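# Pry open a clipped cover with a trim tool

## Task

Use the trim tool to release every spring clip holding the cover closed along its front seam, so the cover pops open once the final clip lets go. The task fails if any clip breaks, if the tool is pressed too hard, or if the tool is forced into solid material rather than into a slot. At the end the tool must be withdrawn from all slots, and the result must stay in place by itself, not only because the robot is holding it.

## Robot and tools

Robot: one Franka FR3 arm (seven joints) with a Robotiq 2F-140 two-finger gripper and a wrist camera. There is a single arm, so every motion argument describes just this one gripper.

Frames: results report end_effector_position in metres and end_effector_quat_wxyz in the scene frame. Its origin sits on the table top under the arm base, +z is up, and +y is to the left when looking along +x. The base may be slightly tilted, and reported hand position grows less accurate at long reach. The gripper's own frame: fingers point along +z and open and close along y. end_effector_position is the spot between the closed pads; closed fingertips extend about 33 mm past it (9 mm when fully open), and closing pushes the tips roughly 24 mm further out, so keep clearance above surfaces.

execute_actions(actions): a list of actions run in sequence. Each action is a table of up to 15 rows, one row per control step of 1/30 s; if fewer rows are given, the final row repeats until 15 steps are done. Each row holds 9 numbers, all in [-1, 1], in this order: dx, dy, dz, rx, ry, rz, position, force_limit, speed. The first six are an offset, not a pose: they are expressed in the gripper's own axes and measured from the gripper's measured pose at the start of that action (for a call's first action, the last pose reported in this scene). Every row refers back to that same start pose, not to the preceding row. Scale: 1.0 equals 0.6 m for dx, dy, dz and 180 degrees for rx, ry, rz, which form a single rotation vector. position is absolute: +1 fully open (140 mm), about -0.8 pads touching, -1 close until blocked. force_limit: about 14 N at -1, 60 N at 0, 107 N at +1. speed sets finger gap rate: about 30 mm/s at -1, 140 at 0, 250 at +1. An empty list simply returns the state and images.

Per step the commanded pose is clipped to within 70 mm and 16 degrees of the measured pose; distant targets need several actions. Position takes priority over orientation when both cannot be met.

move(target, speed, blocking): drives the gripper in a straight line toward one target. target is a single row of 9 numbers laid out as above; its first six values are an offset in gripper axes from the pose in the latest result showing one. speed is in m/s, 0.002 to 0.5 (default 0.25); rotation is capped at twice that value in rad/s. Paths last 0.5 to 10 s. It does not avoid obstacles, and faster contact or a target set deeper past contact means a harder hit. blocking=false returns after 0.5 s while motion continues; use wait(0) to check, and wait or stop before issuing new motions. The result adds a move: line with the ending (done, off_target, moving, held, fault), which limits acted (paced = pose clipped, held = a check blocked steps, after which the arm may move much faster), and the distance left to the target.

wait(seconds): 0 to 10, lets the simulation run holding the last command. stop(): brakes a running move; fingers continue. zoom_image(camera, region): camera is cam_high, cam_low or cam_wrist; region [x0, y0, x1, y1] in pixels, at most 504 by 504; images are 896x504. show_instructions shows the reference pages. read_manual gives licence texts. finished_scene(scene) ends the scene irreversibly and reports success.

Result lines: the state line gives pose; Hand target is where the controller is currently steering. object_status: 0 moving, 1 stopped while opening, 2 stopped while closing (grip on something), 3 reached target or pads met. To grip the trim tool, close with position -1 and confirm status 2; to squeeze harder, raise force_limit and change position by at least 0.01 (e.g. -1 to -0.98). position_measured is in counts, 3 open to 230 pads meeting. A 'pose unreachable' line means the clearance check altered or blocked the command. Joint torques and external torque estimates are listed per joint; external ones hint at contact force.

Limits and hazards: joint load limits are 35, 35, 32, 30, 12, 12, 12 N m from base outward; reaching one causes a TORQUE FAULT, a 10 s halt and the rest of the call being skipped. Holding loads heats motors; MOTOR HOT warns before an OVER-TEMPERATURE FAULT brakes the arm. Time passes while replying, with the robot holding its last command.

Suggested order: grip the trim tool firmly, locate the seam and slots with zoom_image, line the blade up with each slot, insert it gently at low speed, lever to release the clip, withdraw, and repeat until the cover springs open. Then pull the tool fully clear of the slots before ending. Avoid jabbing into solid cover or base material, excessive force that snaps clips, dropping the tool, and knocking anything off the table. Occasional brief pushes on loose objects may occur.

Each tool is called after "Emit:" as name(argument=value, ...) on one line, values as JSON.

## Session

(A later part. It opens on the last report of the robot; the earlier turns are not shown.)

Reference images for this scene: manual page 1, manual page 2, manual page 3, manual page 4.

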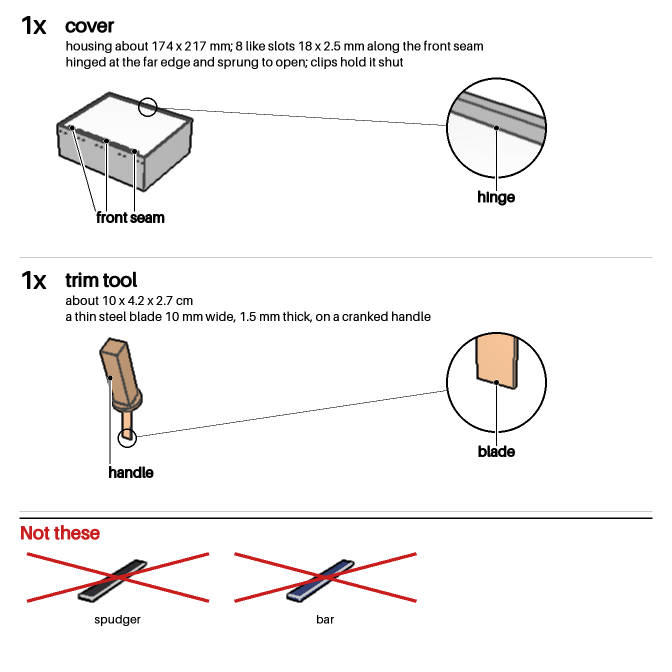

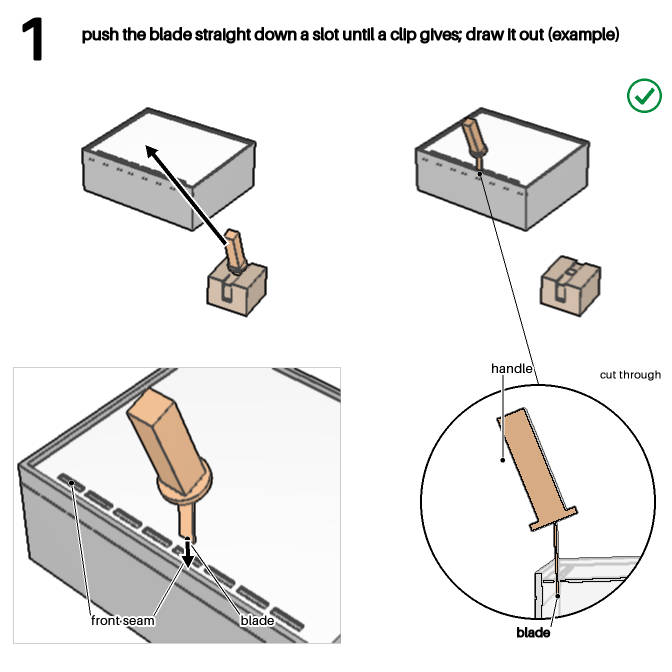

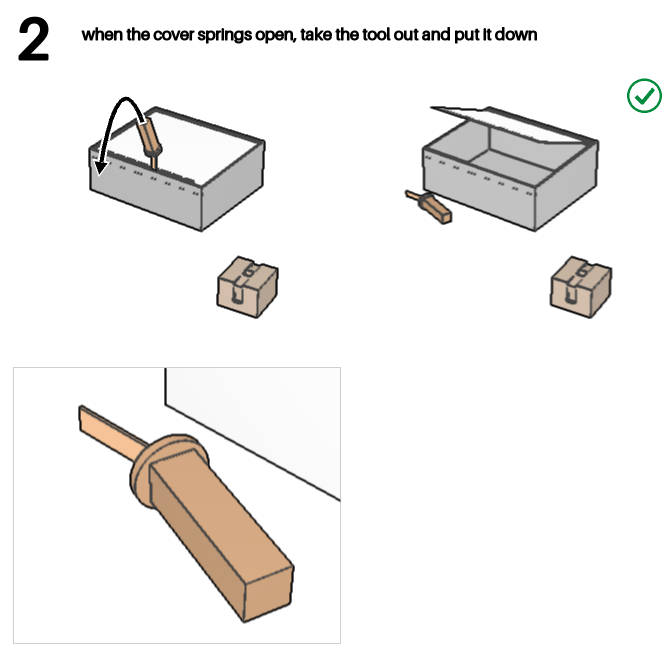

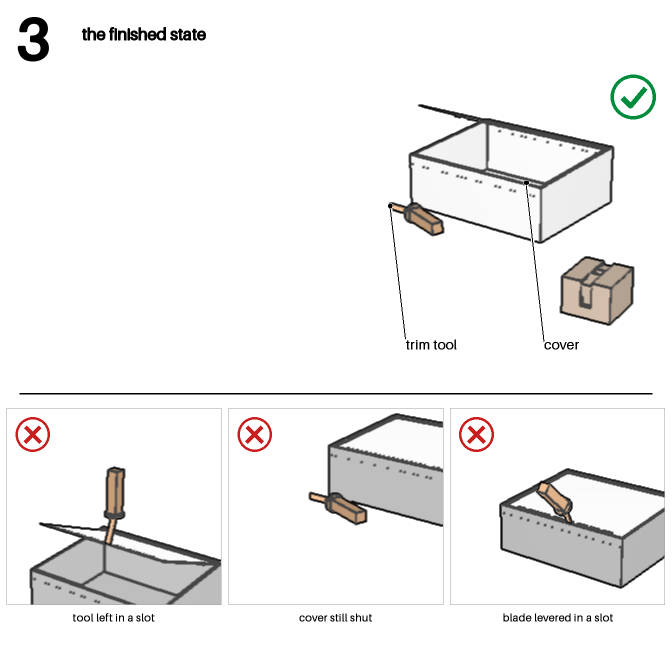

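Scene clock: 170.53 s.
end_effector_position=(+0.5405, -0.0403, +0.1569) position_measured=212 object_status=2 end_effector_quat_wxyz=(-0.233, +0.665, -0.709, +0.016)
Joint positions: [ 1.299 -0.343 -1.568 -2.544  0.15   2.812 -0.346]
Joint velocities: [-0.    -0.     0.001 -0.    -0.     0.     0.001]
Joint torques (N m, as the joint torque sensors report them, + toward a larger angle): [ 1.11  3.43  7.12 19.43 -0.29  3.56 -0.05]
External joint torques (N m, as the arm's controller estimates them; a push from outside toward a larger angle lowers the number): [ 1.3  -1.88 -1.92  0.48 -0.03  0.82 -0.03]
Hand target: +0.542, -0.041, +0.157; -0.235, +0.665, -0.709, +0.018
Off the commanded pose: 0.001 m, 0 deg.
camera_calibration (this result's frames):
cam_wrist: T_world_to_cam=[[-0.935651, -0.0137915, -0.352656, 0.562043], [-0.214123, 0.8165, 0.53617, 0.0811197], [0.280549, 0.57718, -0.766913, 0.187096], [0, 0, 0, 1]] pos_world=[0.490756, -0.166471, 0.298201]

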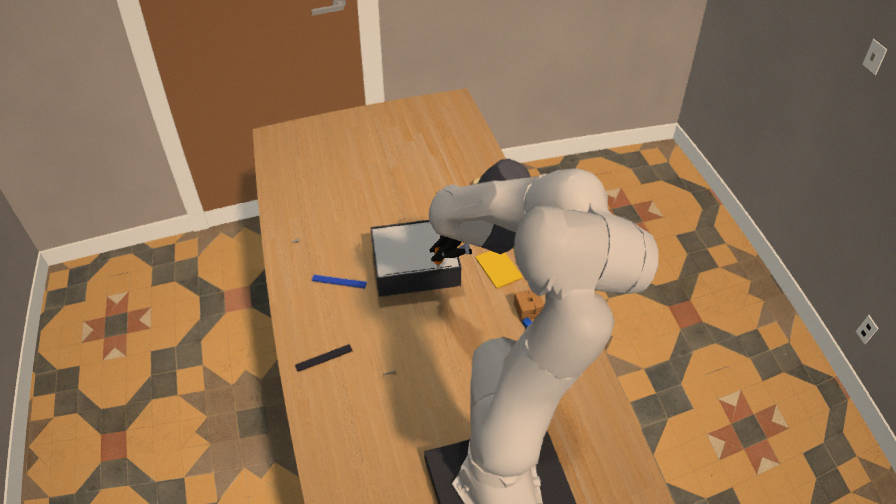

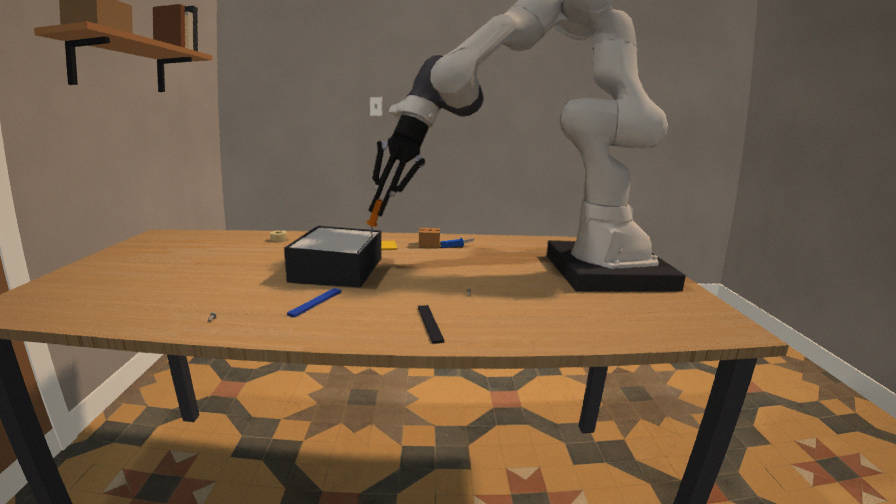

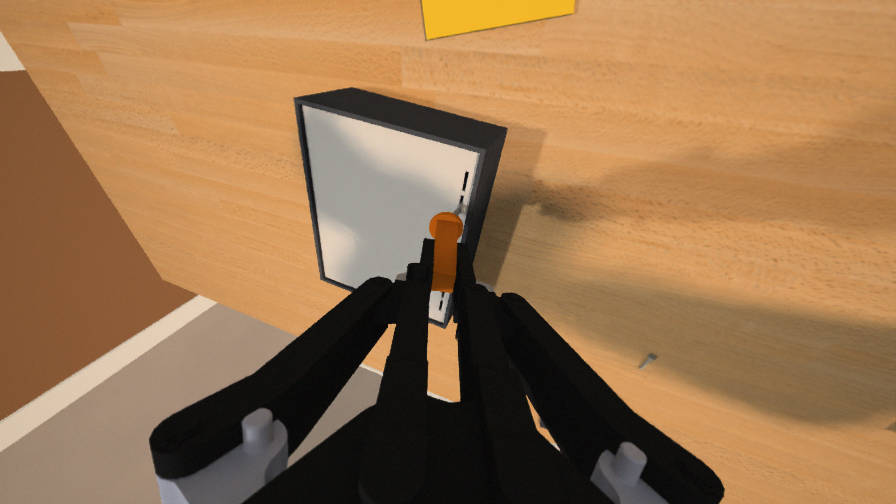

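Emit:
execute_actions(actions=[[[0.0013,-0.0010,0.0028,0.0012,0,-0.0004,-1,0.8,-0.6]]])

Emit:
execute_actions(actions=[[[0.0008,-0.0008,0.0019,0.0008,0,-0.0003,-1,0.8,-0.6]]])

Scene clock: 173.90 s.
end_effector_position=(+0.5407, -0.0402, +0.1552) position_measured=212 object_status=2 end_effector_quat_wxyz=(-0.233, +0.665, -0.710, +0.016)
Joint positions: [ 1.312 -0.344 -1.581 -2.544  0.15   2.816 -0.346]
Joint velocities: [ 0.    -0.001  0.001  0.001  0.001 -0.001  0.   ]
Joint torques (N m, as the joint torque sensors report them, + toward a larger angle): [ 0.82  3.65  7.38 19.51 -0.35  3.37 -0.08]
External joint torques (N m, as the arm's controller estimates them; a push from outside toward a larger angle lowers the number): [ 1.01 -2.   -1.69  0.56 -0.08  0.62 -0.05]
Hand target: +0.542, -0.041, +0.155; -0.234, +0.665, -0.709, +0.017
Off the commanded pose: 0.001 m, 0 deg.
camera_calibration (this result's frames):
cam_wrist: T_world_to_cam=[[-0.935891, -0.0133052, -0.352039, 0.56164], [-0.21327, 0.816765, 0.536107, 0.0815162], [0.2804, 0.576817, -0.767241, 0.185793], [0, 0, 0, 1]] pos_world=[0.490922, -0.166275, 0.296566]

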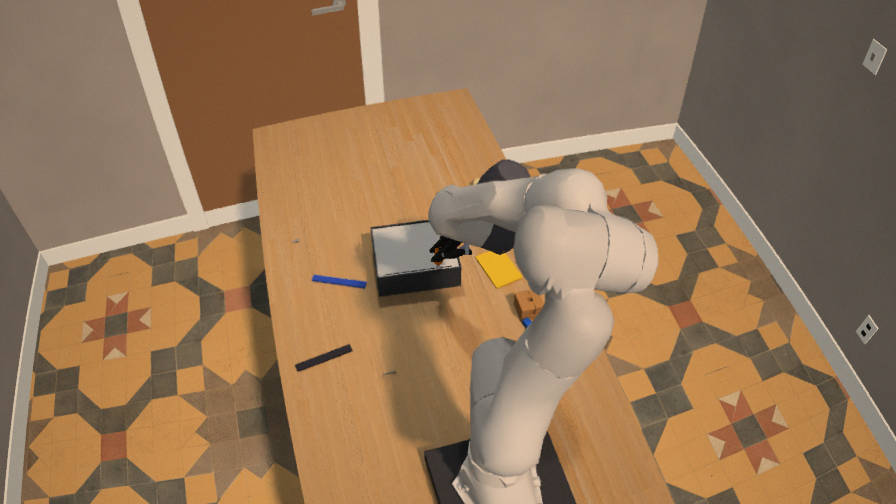

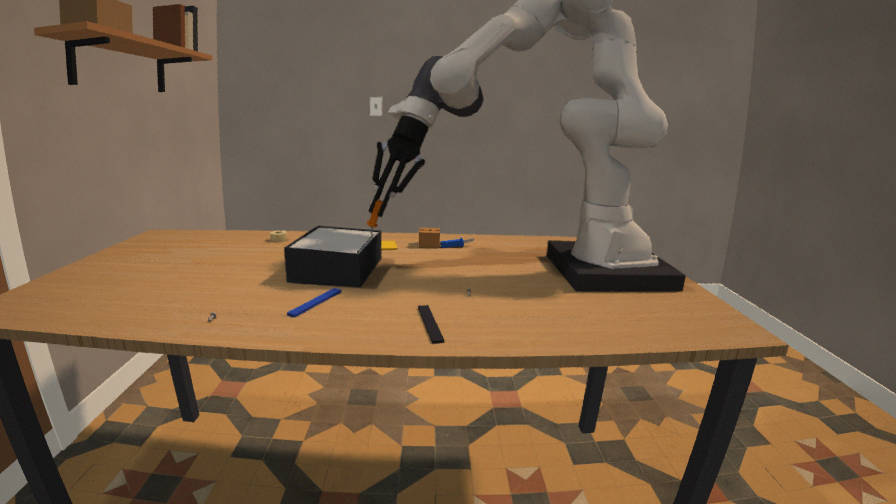

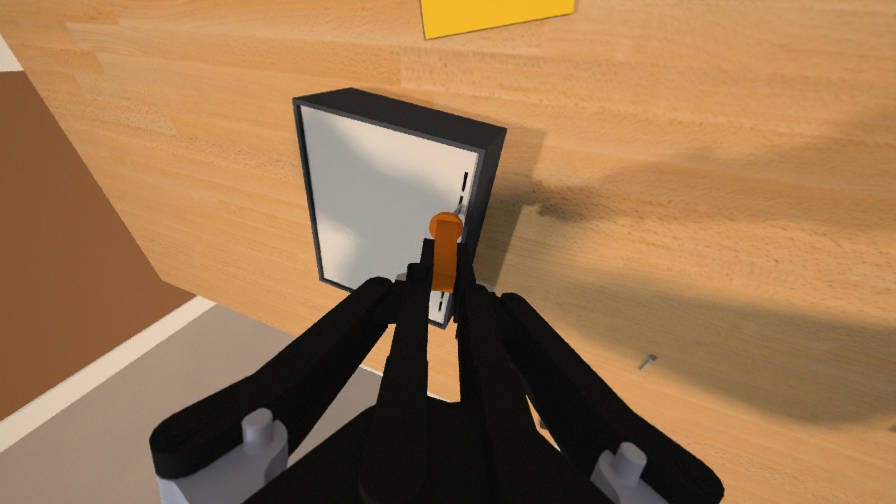

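Scene clock: 174.40 s.
end_effector_position=(+0.5408, -0.0400, +0.1542) position_measured=212 object_status=2 end_effector_quat_wxyz=(-0.233, +0.665, -0.710, +0.016)
Joint positions: [ 1.32  -0.344 -1.588 -2.544  0.15   2.818 -0.346]
Joint velocities: [ 0.001  0.001 -0.001 -0.001 -0.     0.     0.001]
Joint torques (N m, as the joint torque sensors report them, + toward a larger angle): [ 1.13  4.25  7.29 19.36 -0.29  3.14 -0.05]
External joint torques (N m, as the arm's controller estimates them; a push from outside toward a larger angle lowers the number): [ 1.34 -1.61 -1.76  0.47 -0.01  0.4  -0.02]
Hand target: +0.542, -0.040, +0.154; -0.234, +0.665, -0.709, +0.017
Off the commanded pose: 0.001 m, 0 deg.
camera_calibration (this result's frames):
cam_wrist: T_world_to_cam=[[-0.936048, -0.0132738, -0.351623, 0.561397], [-0.212932, 0.816921, 0.536004, 0.0817849], [0.280133, 0.576597, -0.767503, 0.185032], [0, 0, 0, 1]] pos_world=[0.491075, -0.166049, 0.295576]

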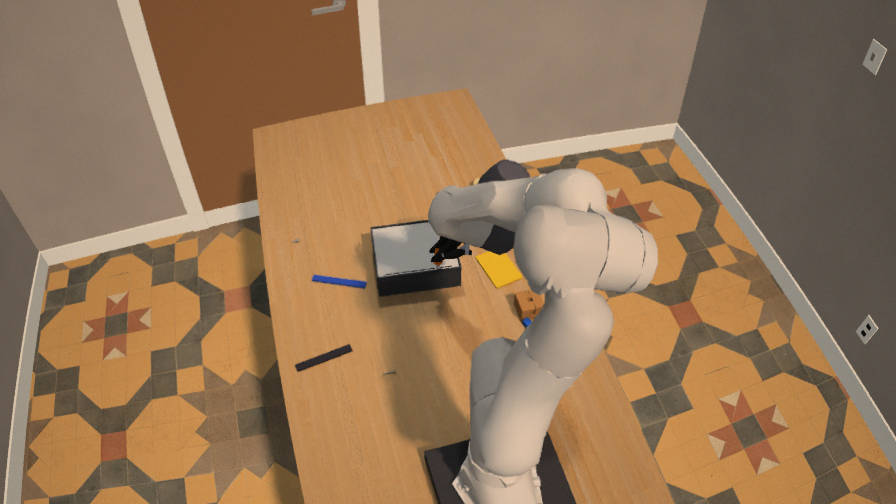

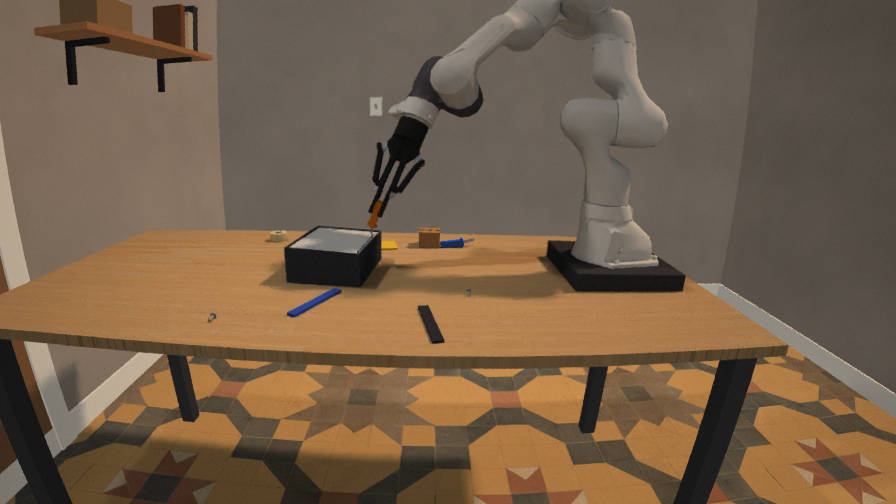

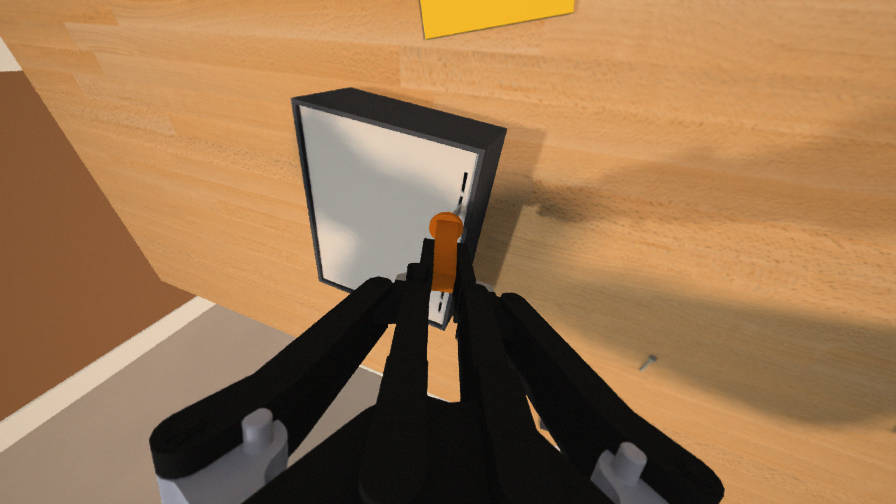

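Emit:
execute_actions(actions=[[[0.0009,-0.0006,0.0018,0.0008,0,-0.0003,-1,0.8,-0.6]]])

Scene clock: 176.07 s.
end_effector_position=(+0.5410, -0.0399, +0.1534) position_measured=212 object_status=2 end_effector_quat_wxyz=(-0.232, +0.665, -0.710, +0.016)
Joint positions: [ 1.327 -0.344 -1.594 -2.543  0.15   2.82  -0.346]
Joint velocities: [-0.     0.001 -0.    -0.001 -0.     0.001 -0.001]
Joint torques (N m, as the joint torque sensors report them, + toward a larger angle): [ 1.41  4.54  6.7  19.19 -0.3   3.23 -0.05]
External joint torques (N m, as the arm's controller estimates them; a push from outside toward a larger angle lowers the number): [ 1.69 -1.47 -2.28  0.35 -0.03  0.48 -0.03]
Hand target: +0.542, -0.040, +0.153; -0.233, +0.665, -0.709, +0.017
Off the commanded pose: 0.001 m, 0 deg.
camera_calibration (this result's frames):
cam_wrist: T_world_to_cam=[[-0.936122, -0.0132646, -0.351424, 0.561318], [-0.212744, 0.817059, 0.535868, 0.0820376], [0.280026, 0.576401, -0.767689, 0.18444], [0, 0, 0, 1]] pos_world=[0.491267, -0.165895, 0.294892]

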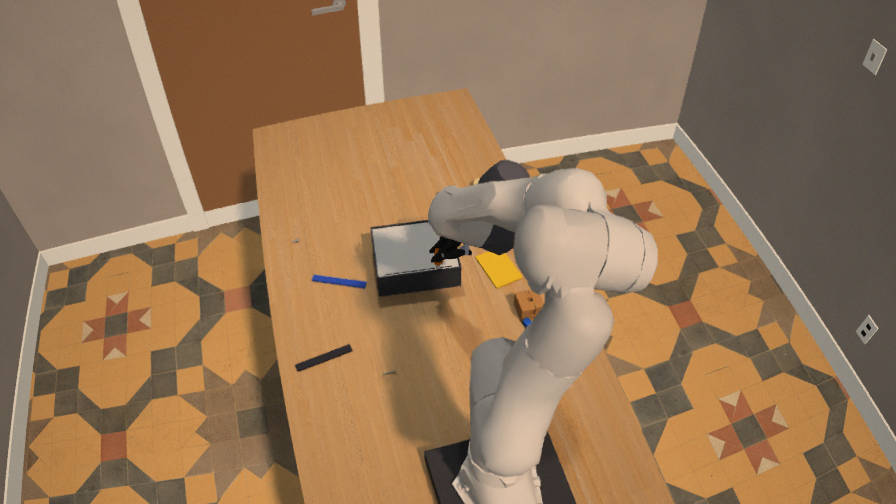

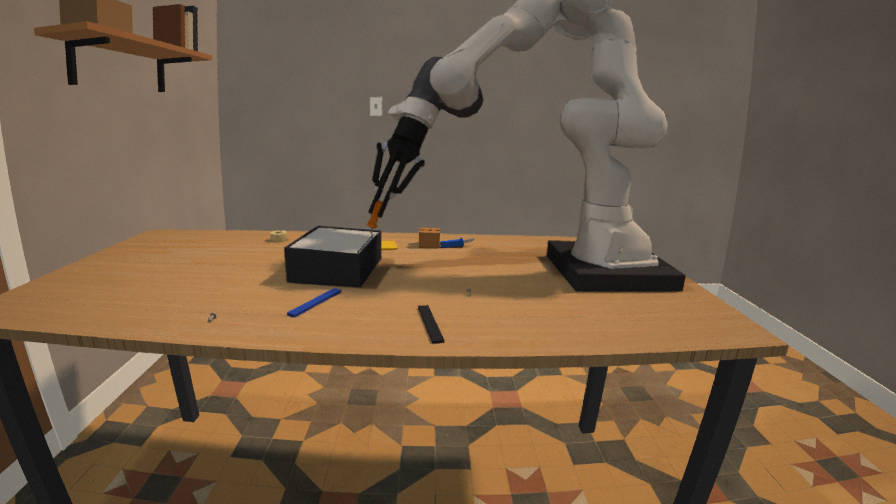

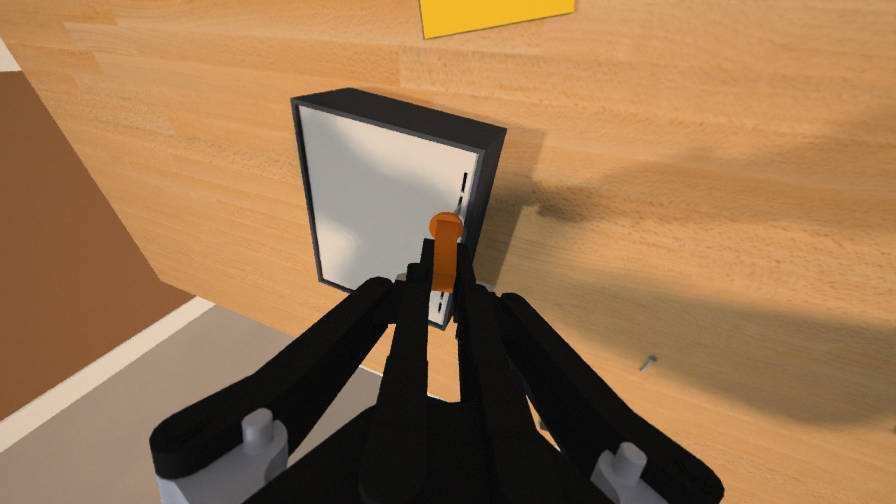

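Emit:
execute_actions(actions=[[[0.0006,0.0003,0.0016,0,0,0,-1,0.8,-0.6]]])

Scene clock: 178.07 s.
end_effector_position=(+0.5414, -0.0399, +0.1535) position_measured=212 object_status=2 end_effector_quat_wxyz=(-0.233, +0.665, -0.710, +0.016)
Joint positions: [ 1.33  -0.344 -1.598 -2.542  0.15   2.82  -0.346]
Joint velocities: [ 0.    -0.001 -0.002  0.001 -0.001 -0.     0.002]
Joint torques (N m, as the joint torque sensors report them, + toward a larger angle): [ 1.94  5.08  6.46 18.82 -0.21  2.98  0.03]
External joint torques (N m, as the arm's controller estimates them; a push from outside toward a larger angle lowers the number): [ 2.26 -0.98 -2.5  -0.07  0.06  0.23  0.05]
Hand target: +0.541, -0.040, +0.153; -0.233, +0.665, -0.710, +0.016
Off the commanded pose: 0.001 m, 0 deg.
camera_calibration (this result's frames):
cam_wrist: T_world_to_cam=[[-0.936038, -0.0134762, -0.351642, 0.561771], [-0.213029, 0.817062, 0.535751, 0.0822828], [0.280093, 0.576393, -0.767671, 0.184264], [0, 0, 0, 1]] pos_world=[0.491756, -0.165868, 0.294913]

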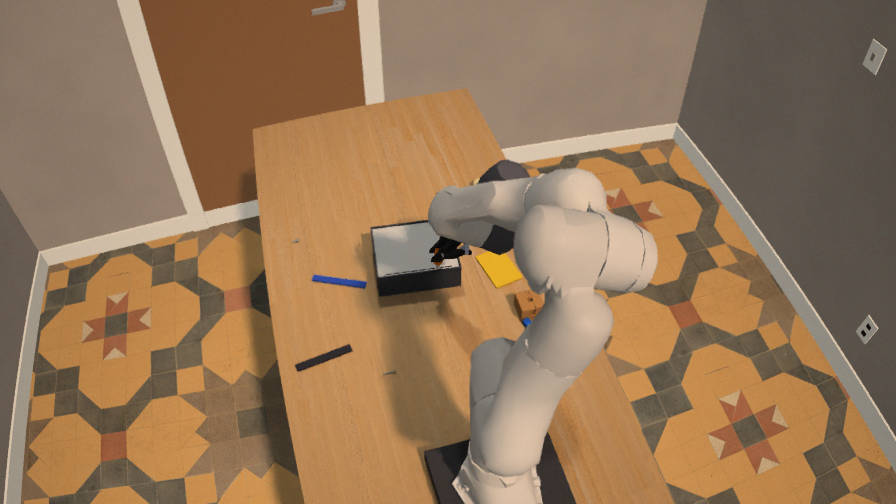

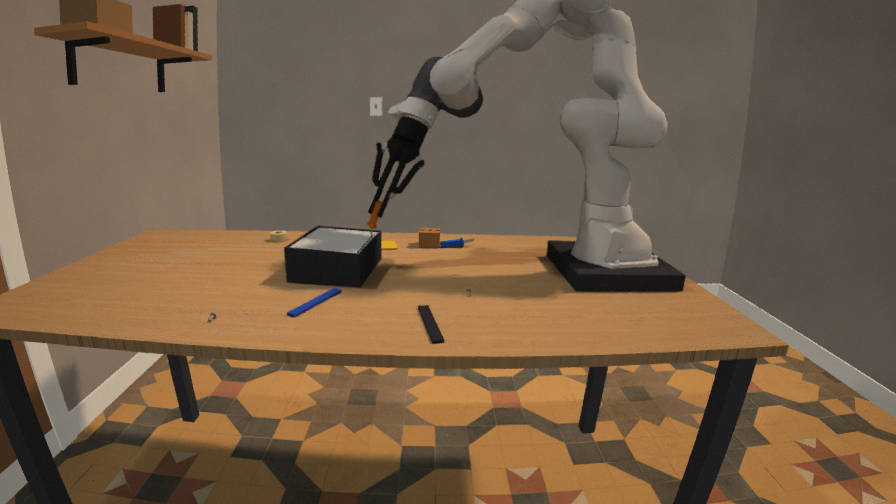

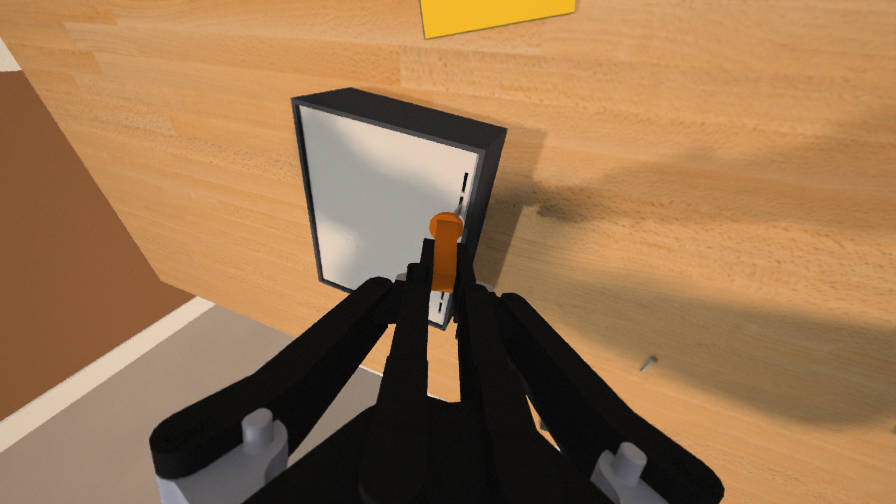

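Emit:
move(target=[-0.006,-0.0048,-0.0166,0,0,0,-1,0.8,-0.6], speed=0.015)

Emit:
move(target=[-0.034,0,0.0123,0.0008,0.0008,0.0022,-1,0.8,-0.6], speed=0.03)

Emit:
wait(seconds=0.5)

Emit:
zoom_image(camera="cam_wrist", region=[446, 184, 482, 220])

Scene clock: 184.37 s.
end_effector_position=(+0.5409, -0.0393, +0.1636) position_measured=212 object_status=2 end_effector_quat_wxyz=(-0.234, +0.667, -0.707, +0.017)
Joint positions: [ 1.256 -0.341 -1.522 -2.542  0.15   2.797 -0.344]
Joint velocities: [-0.011  0.003  0.012  0.002 -0.001 -0.008  0.002]
Joint torques (N m, as the joint torque sensors report them, + toward a larger angle): [-1.86  5.45 10.54 20.61  0.36  2.03  0.49]
External joint torques (N m, as the arm's controller estimates them; a push from outside toward a larger angle lowers the number): [-1.66  1.38  1.61  1.39  0.59 -0.72  0.52]
Hand target: +0.540, -0.039, +0.164; -0.233, +0.665, -0.710, +0.015
Off the commanded pose: 0.001 m, 0 deg.
move: done
camera_calibration (this result's frames):
cam_wrist: T_world_to_cam=[[-0.934549, -0.0187346, -0.35534, 0.564432], [-0.219432, 0.816473, 0.534061, 0.0800353], [0.28012, 0.577079, -0.767146, 0.191826], [0, 0, 0, 1]] pos_world=[0.491318, -0.165471, 0.30498]

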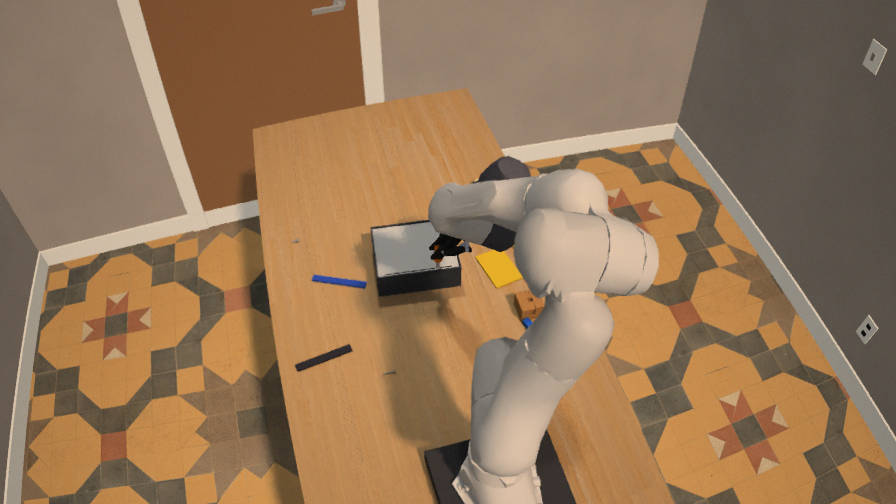

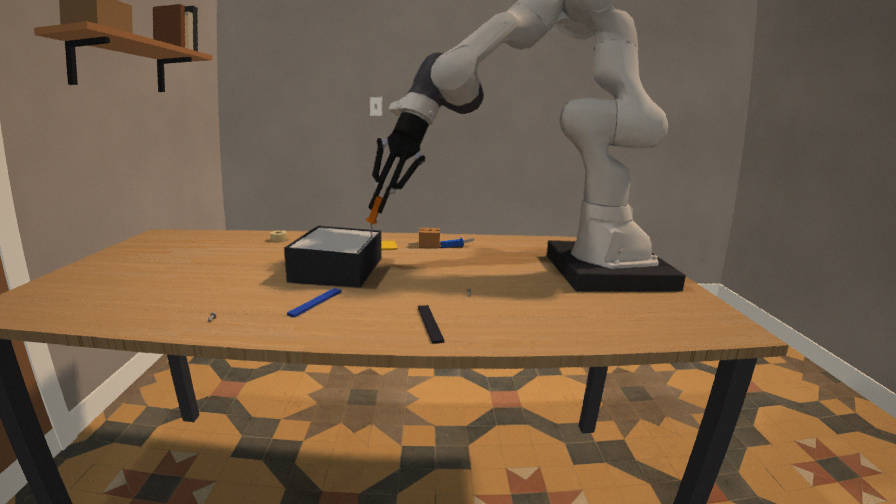

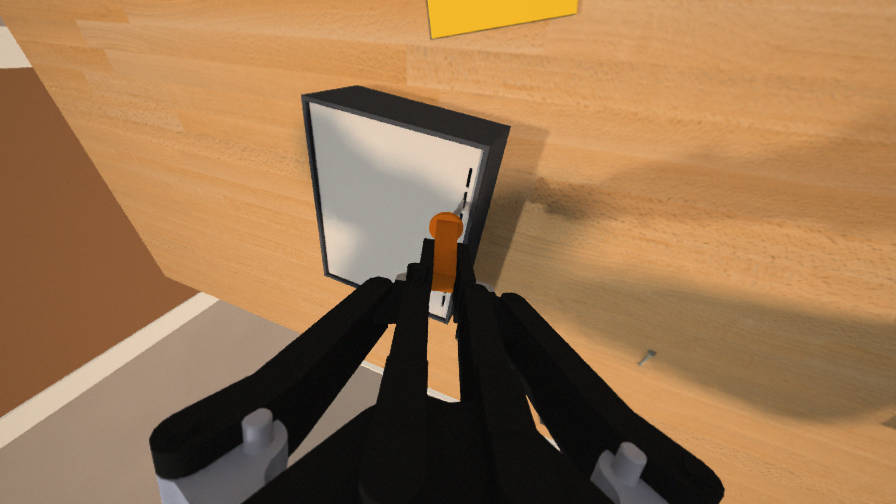

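Scene clock: 185.40 s.
end_effector_position=(+0.5428, -0.0274, +0.1627) position_measured=212 object_status=2 end_effector_quat_wxyz=(-0.231, +0.664, -0.710, +0.022)
Joint positions: [ 1.274 -0.319 -1.506 -2.553  0.17   2.824 -0.321]
Joint velocities: [ 0.006  0.002 -0.001 -0.002  0.009  0.006  0.013]
Joint torques (N m, as the joint torque sensors report them, + toward a larger angle): [ 5.9   1.68 13.27 18.89  1.2   2.91  0.45]
External joint torques (N m, as the arm's controller estimates them; a push from outside toward a larger angle lowers the number): [ 6.15 -1.57  5.01 -0.38  1.45  0.12  0.47]
Hand target: +0.543, -0.018, +0.163; -0.233, +0.664, -0.710, +0.018
Off the commanded pose: 0.010 m, 1 deg.
move: off_target
camera_calibration (this result's frames):
cam_wrist: T_world_to_cam=[[-0.934098, -0.0125573, -0.356796, 0.566258], [-0.212295, 0.823035, 0.526825, 0.0686557], [0.28704, 0.567852, -0.771461, 0.180455], [0, 0, 0, 1]] pos_world=[0.491718, -0.151867, 0.305083]

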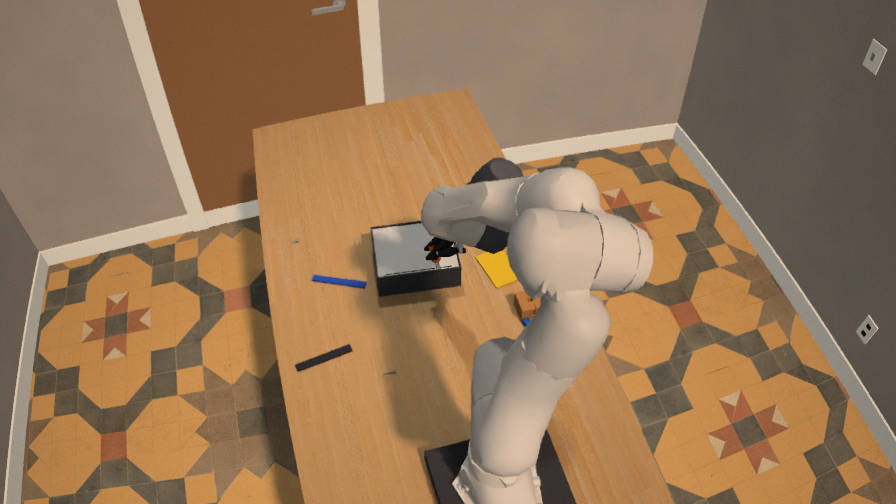

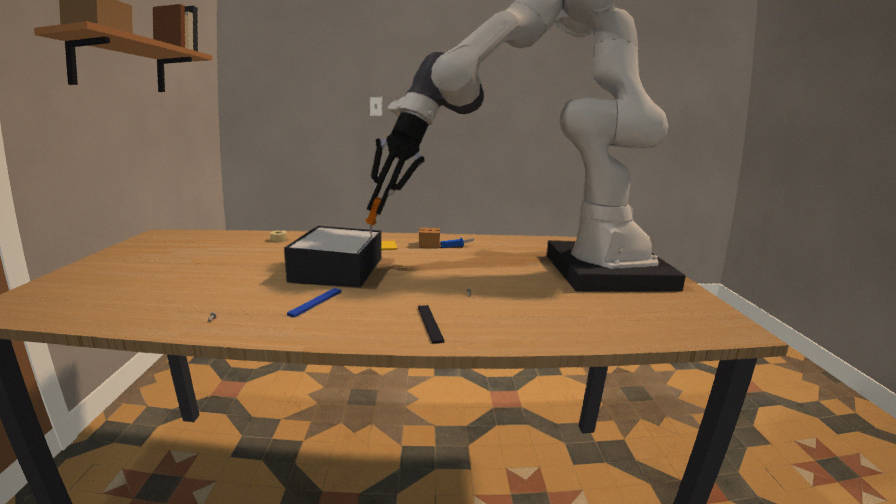

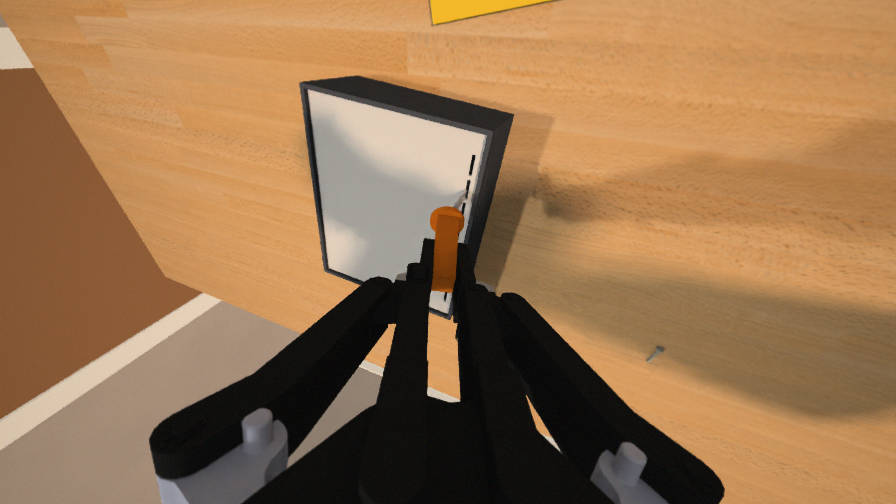

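Scene clock: 185.90 s.
end_effector_position=(+0.5429, -0.0274, +0.1628) position_measured=212 object_status=2 end_effector_quat_wxyz=(-0.232, +0.663, -0.712, +0.021)
Joint positions: [ 1.274 -0.318 -1.506 -2.554  0.171  2.824 -0.318]
Joint velocities: [-0.    -0.001 -0.    -0.001  0.001 -0.     0.003]
Joint torques (N m, as the joint torque sensors report them, + toward a larger angle): [ 5.22  2.33 13.14 19.01  1.26  2.84  0.46]
External joint torques (N m, as the arm's controller estimates them; a push from outside toward a larger angle lowers the number): [ 5.44 -0.9   4.85 -0.21  1.51  0.06  0.48]
Hand target: +0.543, -0.018, +0.163; -0.233, +0.664, -0.710, +0.018
Off the commanded pose: 0.010 m, 1 deg.
wait: 0.50 s; at rest by 0.17 s
camera_calibration (this result's frames):
cam_wrist: T_world_to_cam=[[-0.934328, -0.00876947, -0.356307, 0.566513], [-0.209087, 0.823089, 0.528021, 0.0666855], [0.288642, 0.567844, -0.770869, 0.179434], [0, 0, 0, 1]] pos_world=[0.49146, -0.151811, 0.304961]

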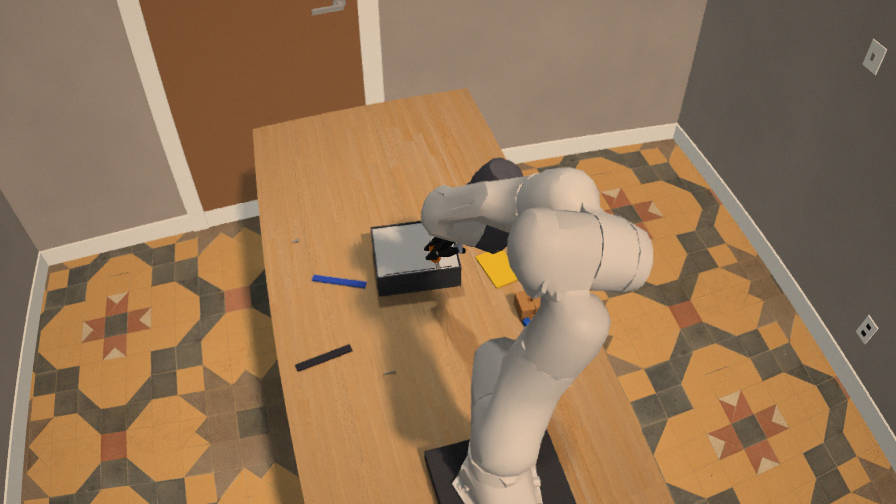

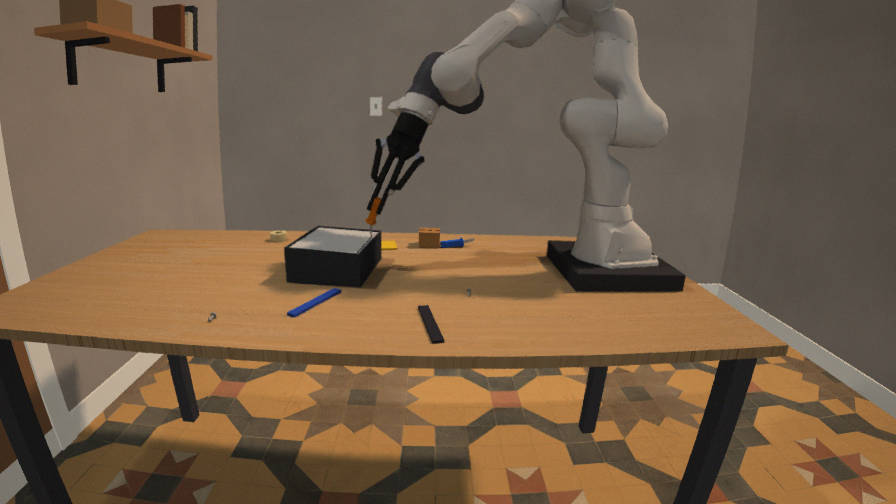

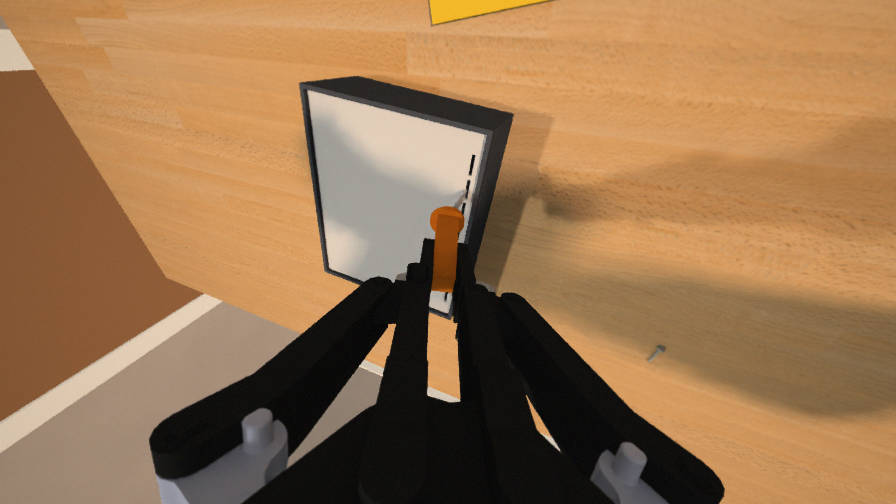

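Region (446, 184, 482, 220) of cam_wrist's 896x504 image, scaled by 14.000, with more detail than that image has.

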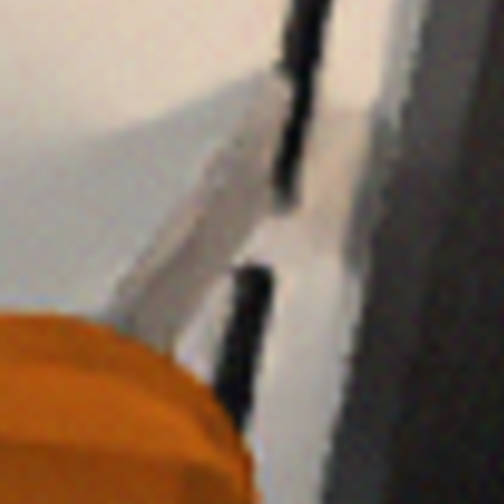

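Emit:
execute_actions(actions=[[[0.0015,0,-0.0005,0,0,0,-1,0.8,-0.6]],[[-0.0043,-0.0042,-0.0119,0,0,0,-1,0.8,-0.6]]])

Emit:
zoom_image(camera="cam_wrist", region=[410, 170, 510, 300])

Scene clock: 189.40 s.
end_effector_position=(+0.5436, -0.0284, +0.1707) position_measured=212 object_status=2 end_effector_quat_wxyz=(-0.233, +0.663, -0.711, +0.023)
Joint positions: [ 1.218 -0.318 -1.45  -2.551  0.169  2.809 -0.315]
Joint velocities: [-0.004 -0.001  0.005  0.001 -0.001 -0.008  0.   ]
Joint torques (N m, as the joint torque sensors report them, + toward a larger angle): [-1.24  2.75  9.92 20.22  0.15  2.14  0.38]
External joint torques (N m, as the arm's controller estimates them; a push from outside toward a larger angle lowers the number): [-0.99  0.95  1.71  0.59  0.37 -0.67  0.41]
External joint torques at the end of the 1st action: [-0.23 -1.04 -0.04  1.11 -0.18 -0.36  0.03]
Hand target: +0.542, -0.028, +0.170; -0.231, +0.662, -0.713, +0.021
Off the commanded pose: 0.001 m, 0 deg.
camera_calibration (this result's frames):
cam_wrist: T_world_to_cam=[[-0.932691, -0.00950402, -0.360552, 0.569784], [-0.21193, 0.82332, 0.526526, 0.0653057], [0.291845, 0.567498, -0.769917, 0.18406], [0, 0, 0, 1]] pos_world=[0.491556, -0.152806, 0.312762]

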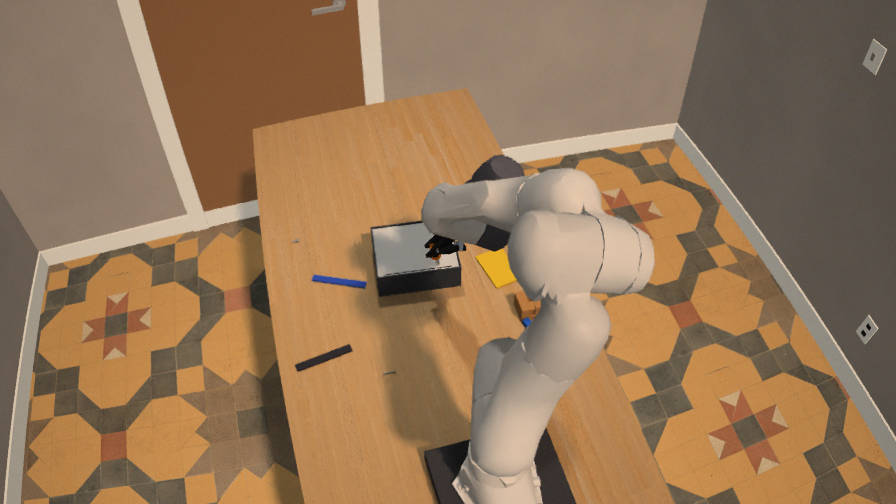

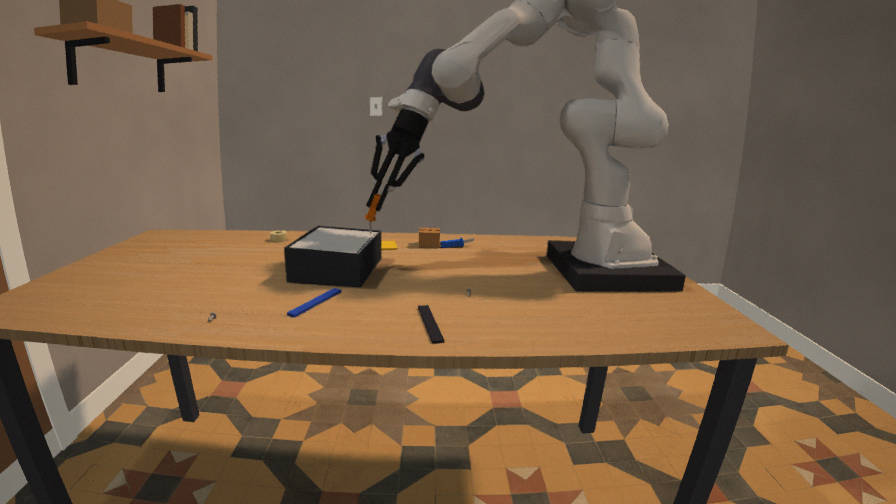

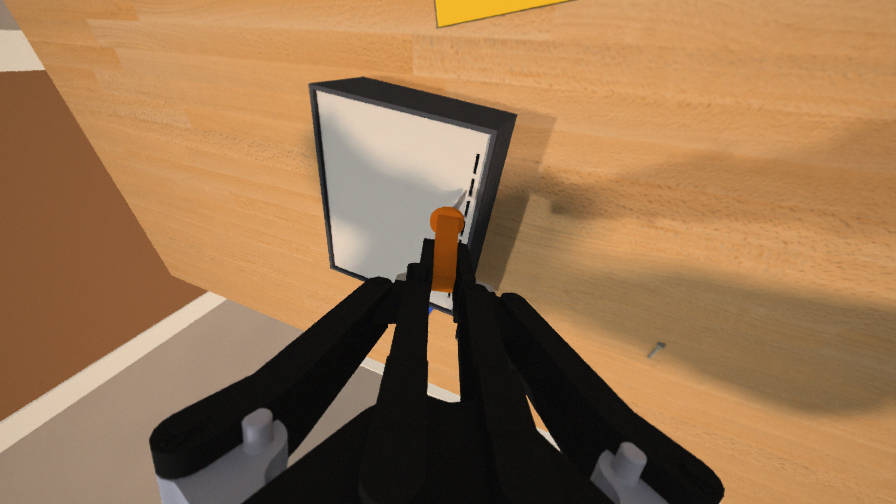

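Region (410, 170, 510, 300) of cam_wrist's 896x504 image, scaled by 3.877, with more detail than that image has; it fills the left 388 columns of this view, and the rest is white.

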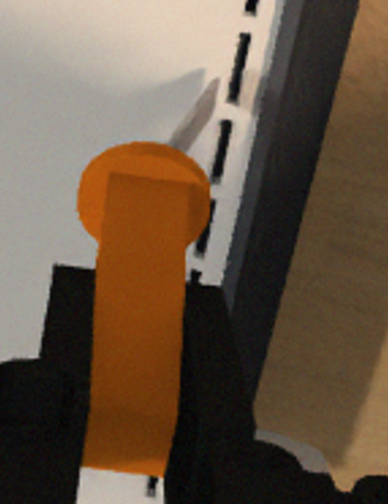

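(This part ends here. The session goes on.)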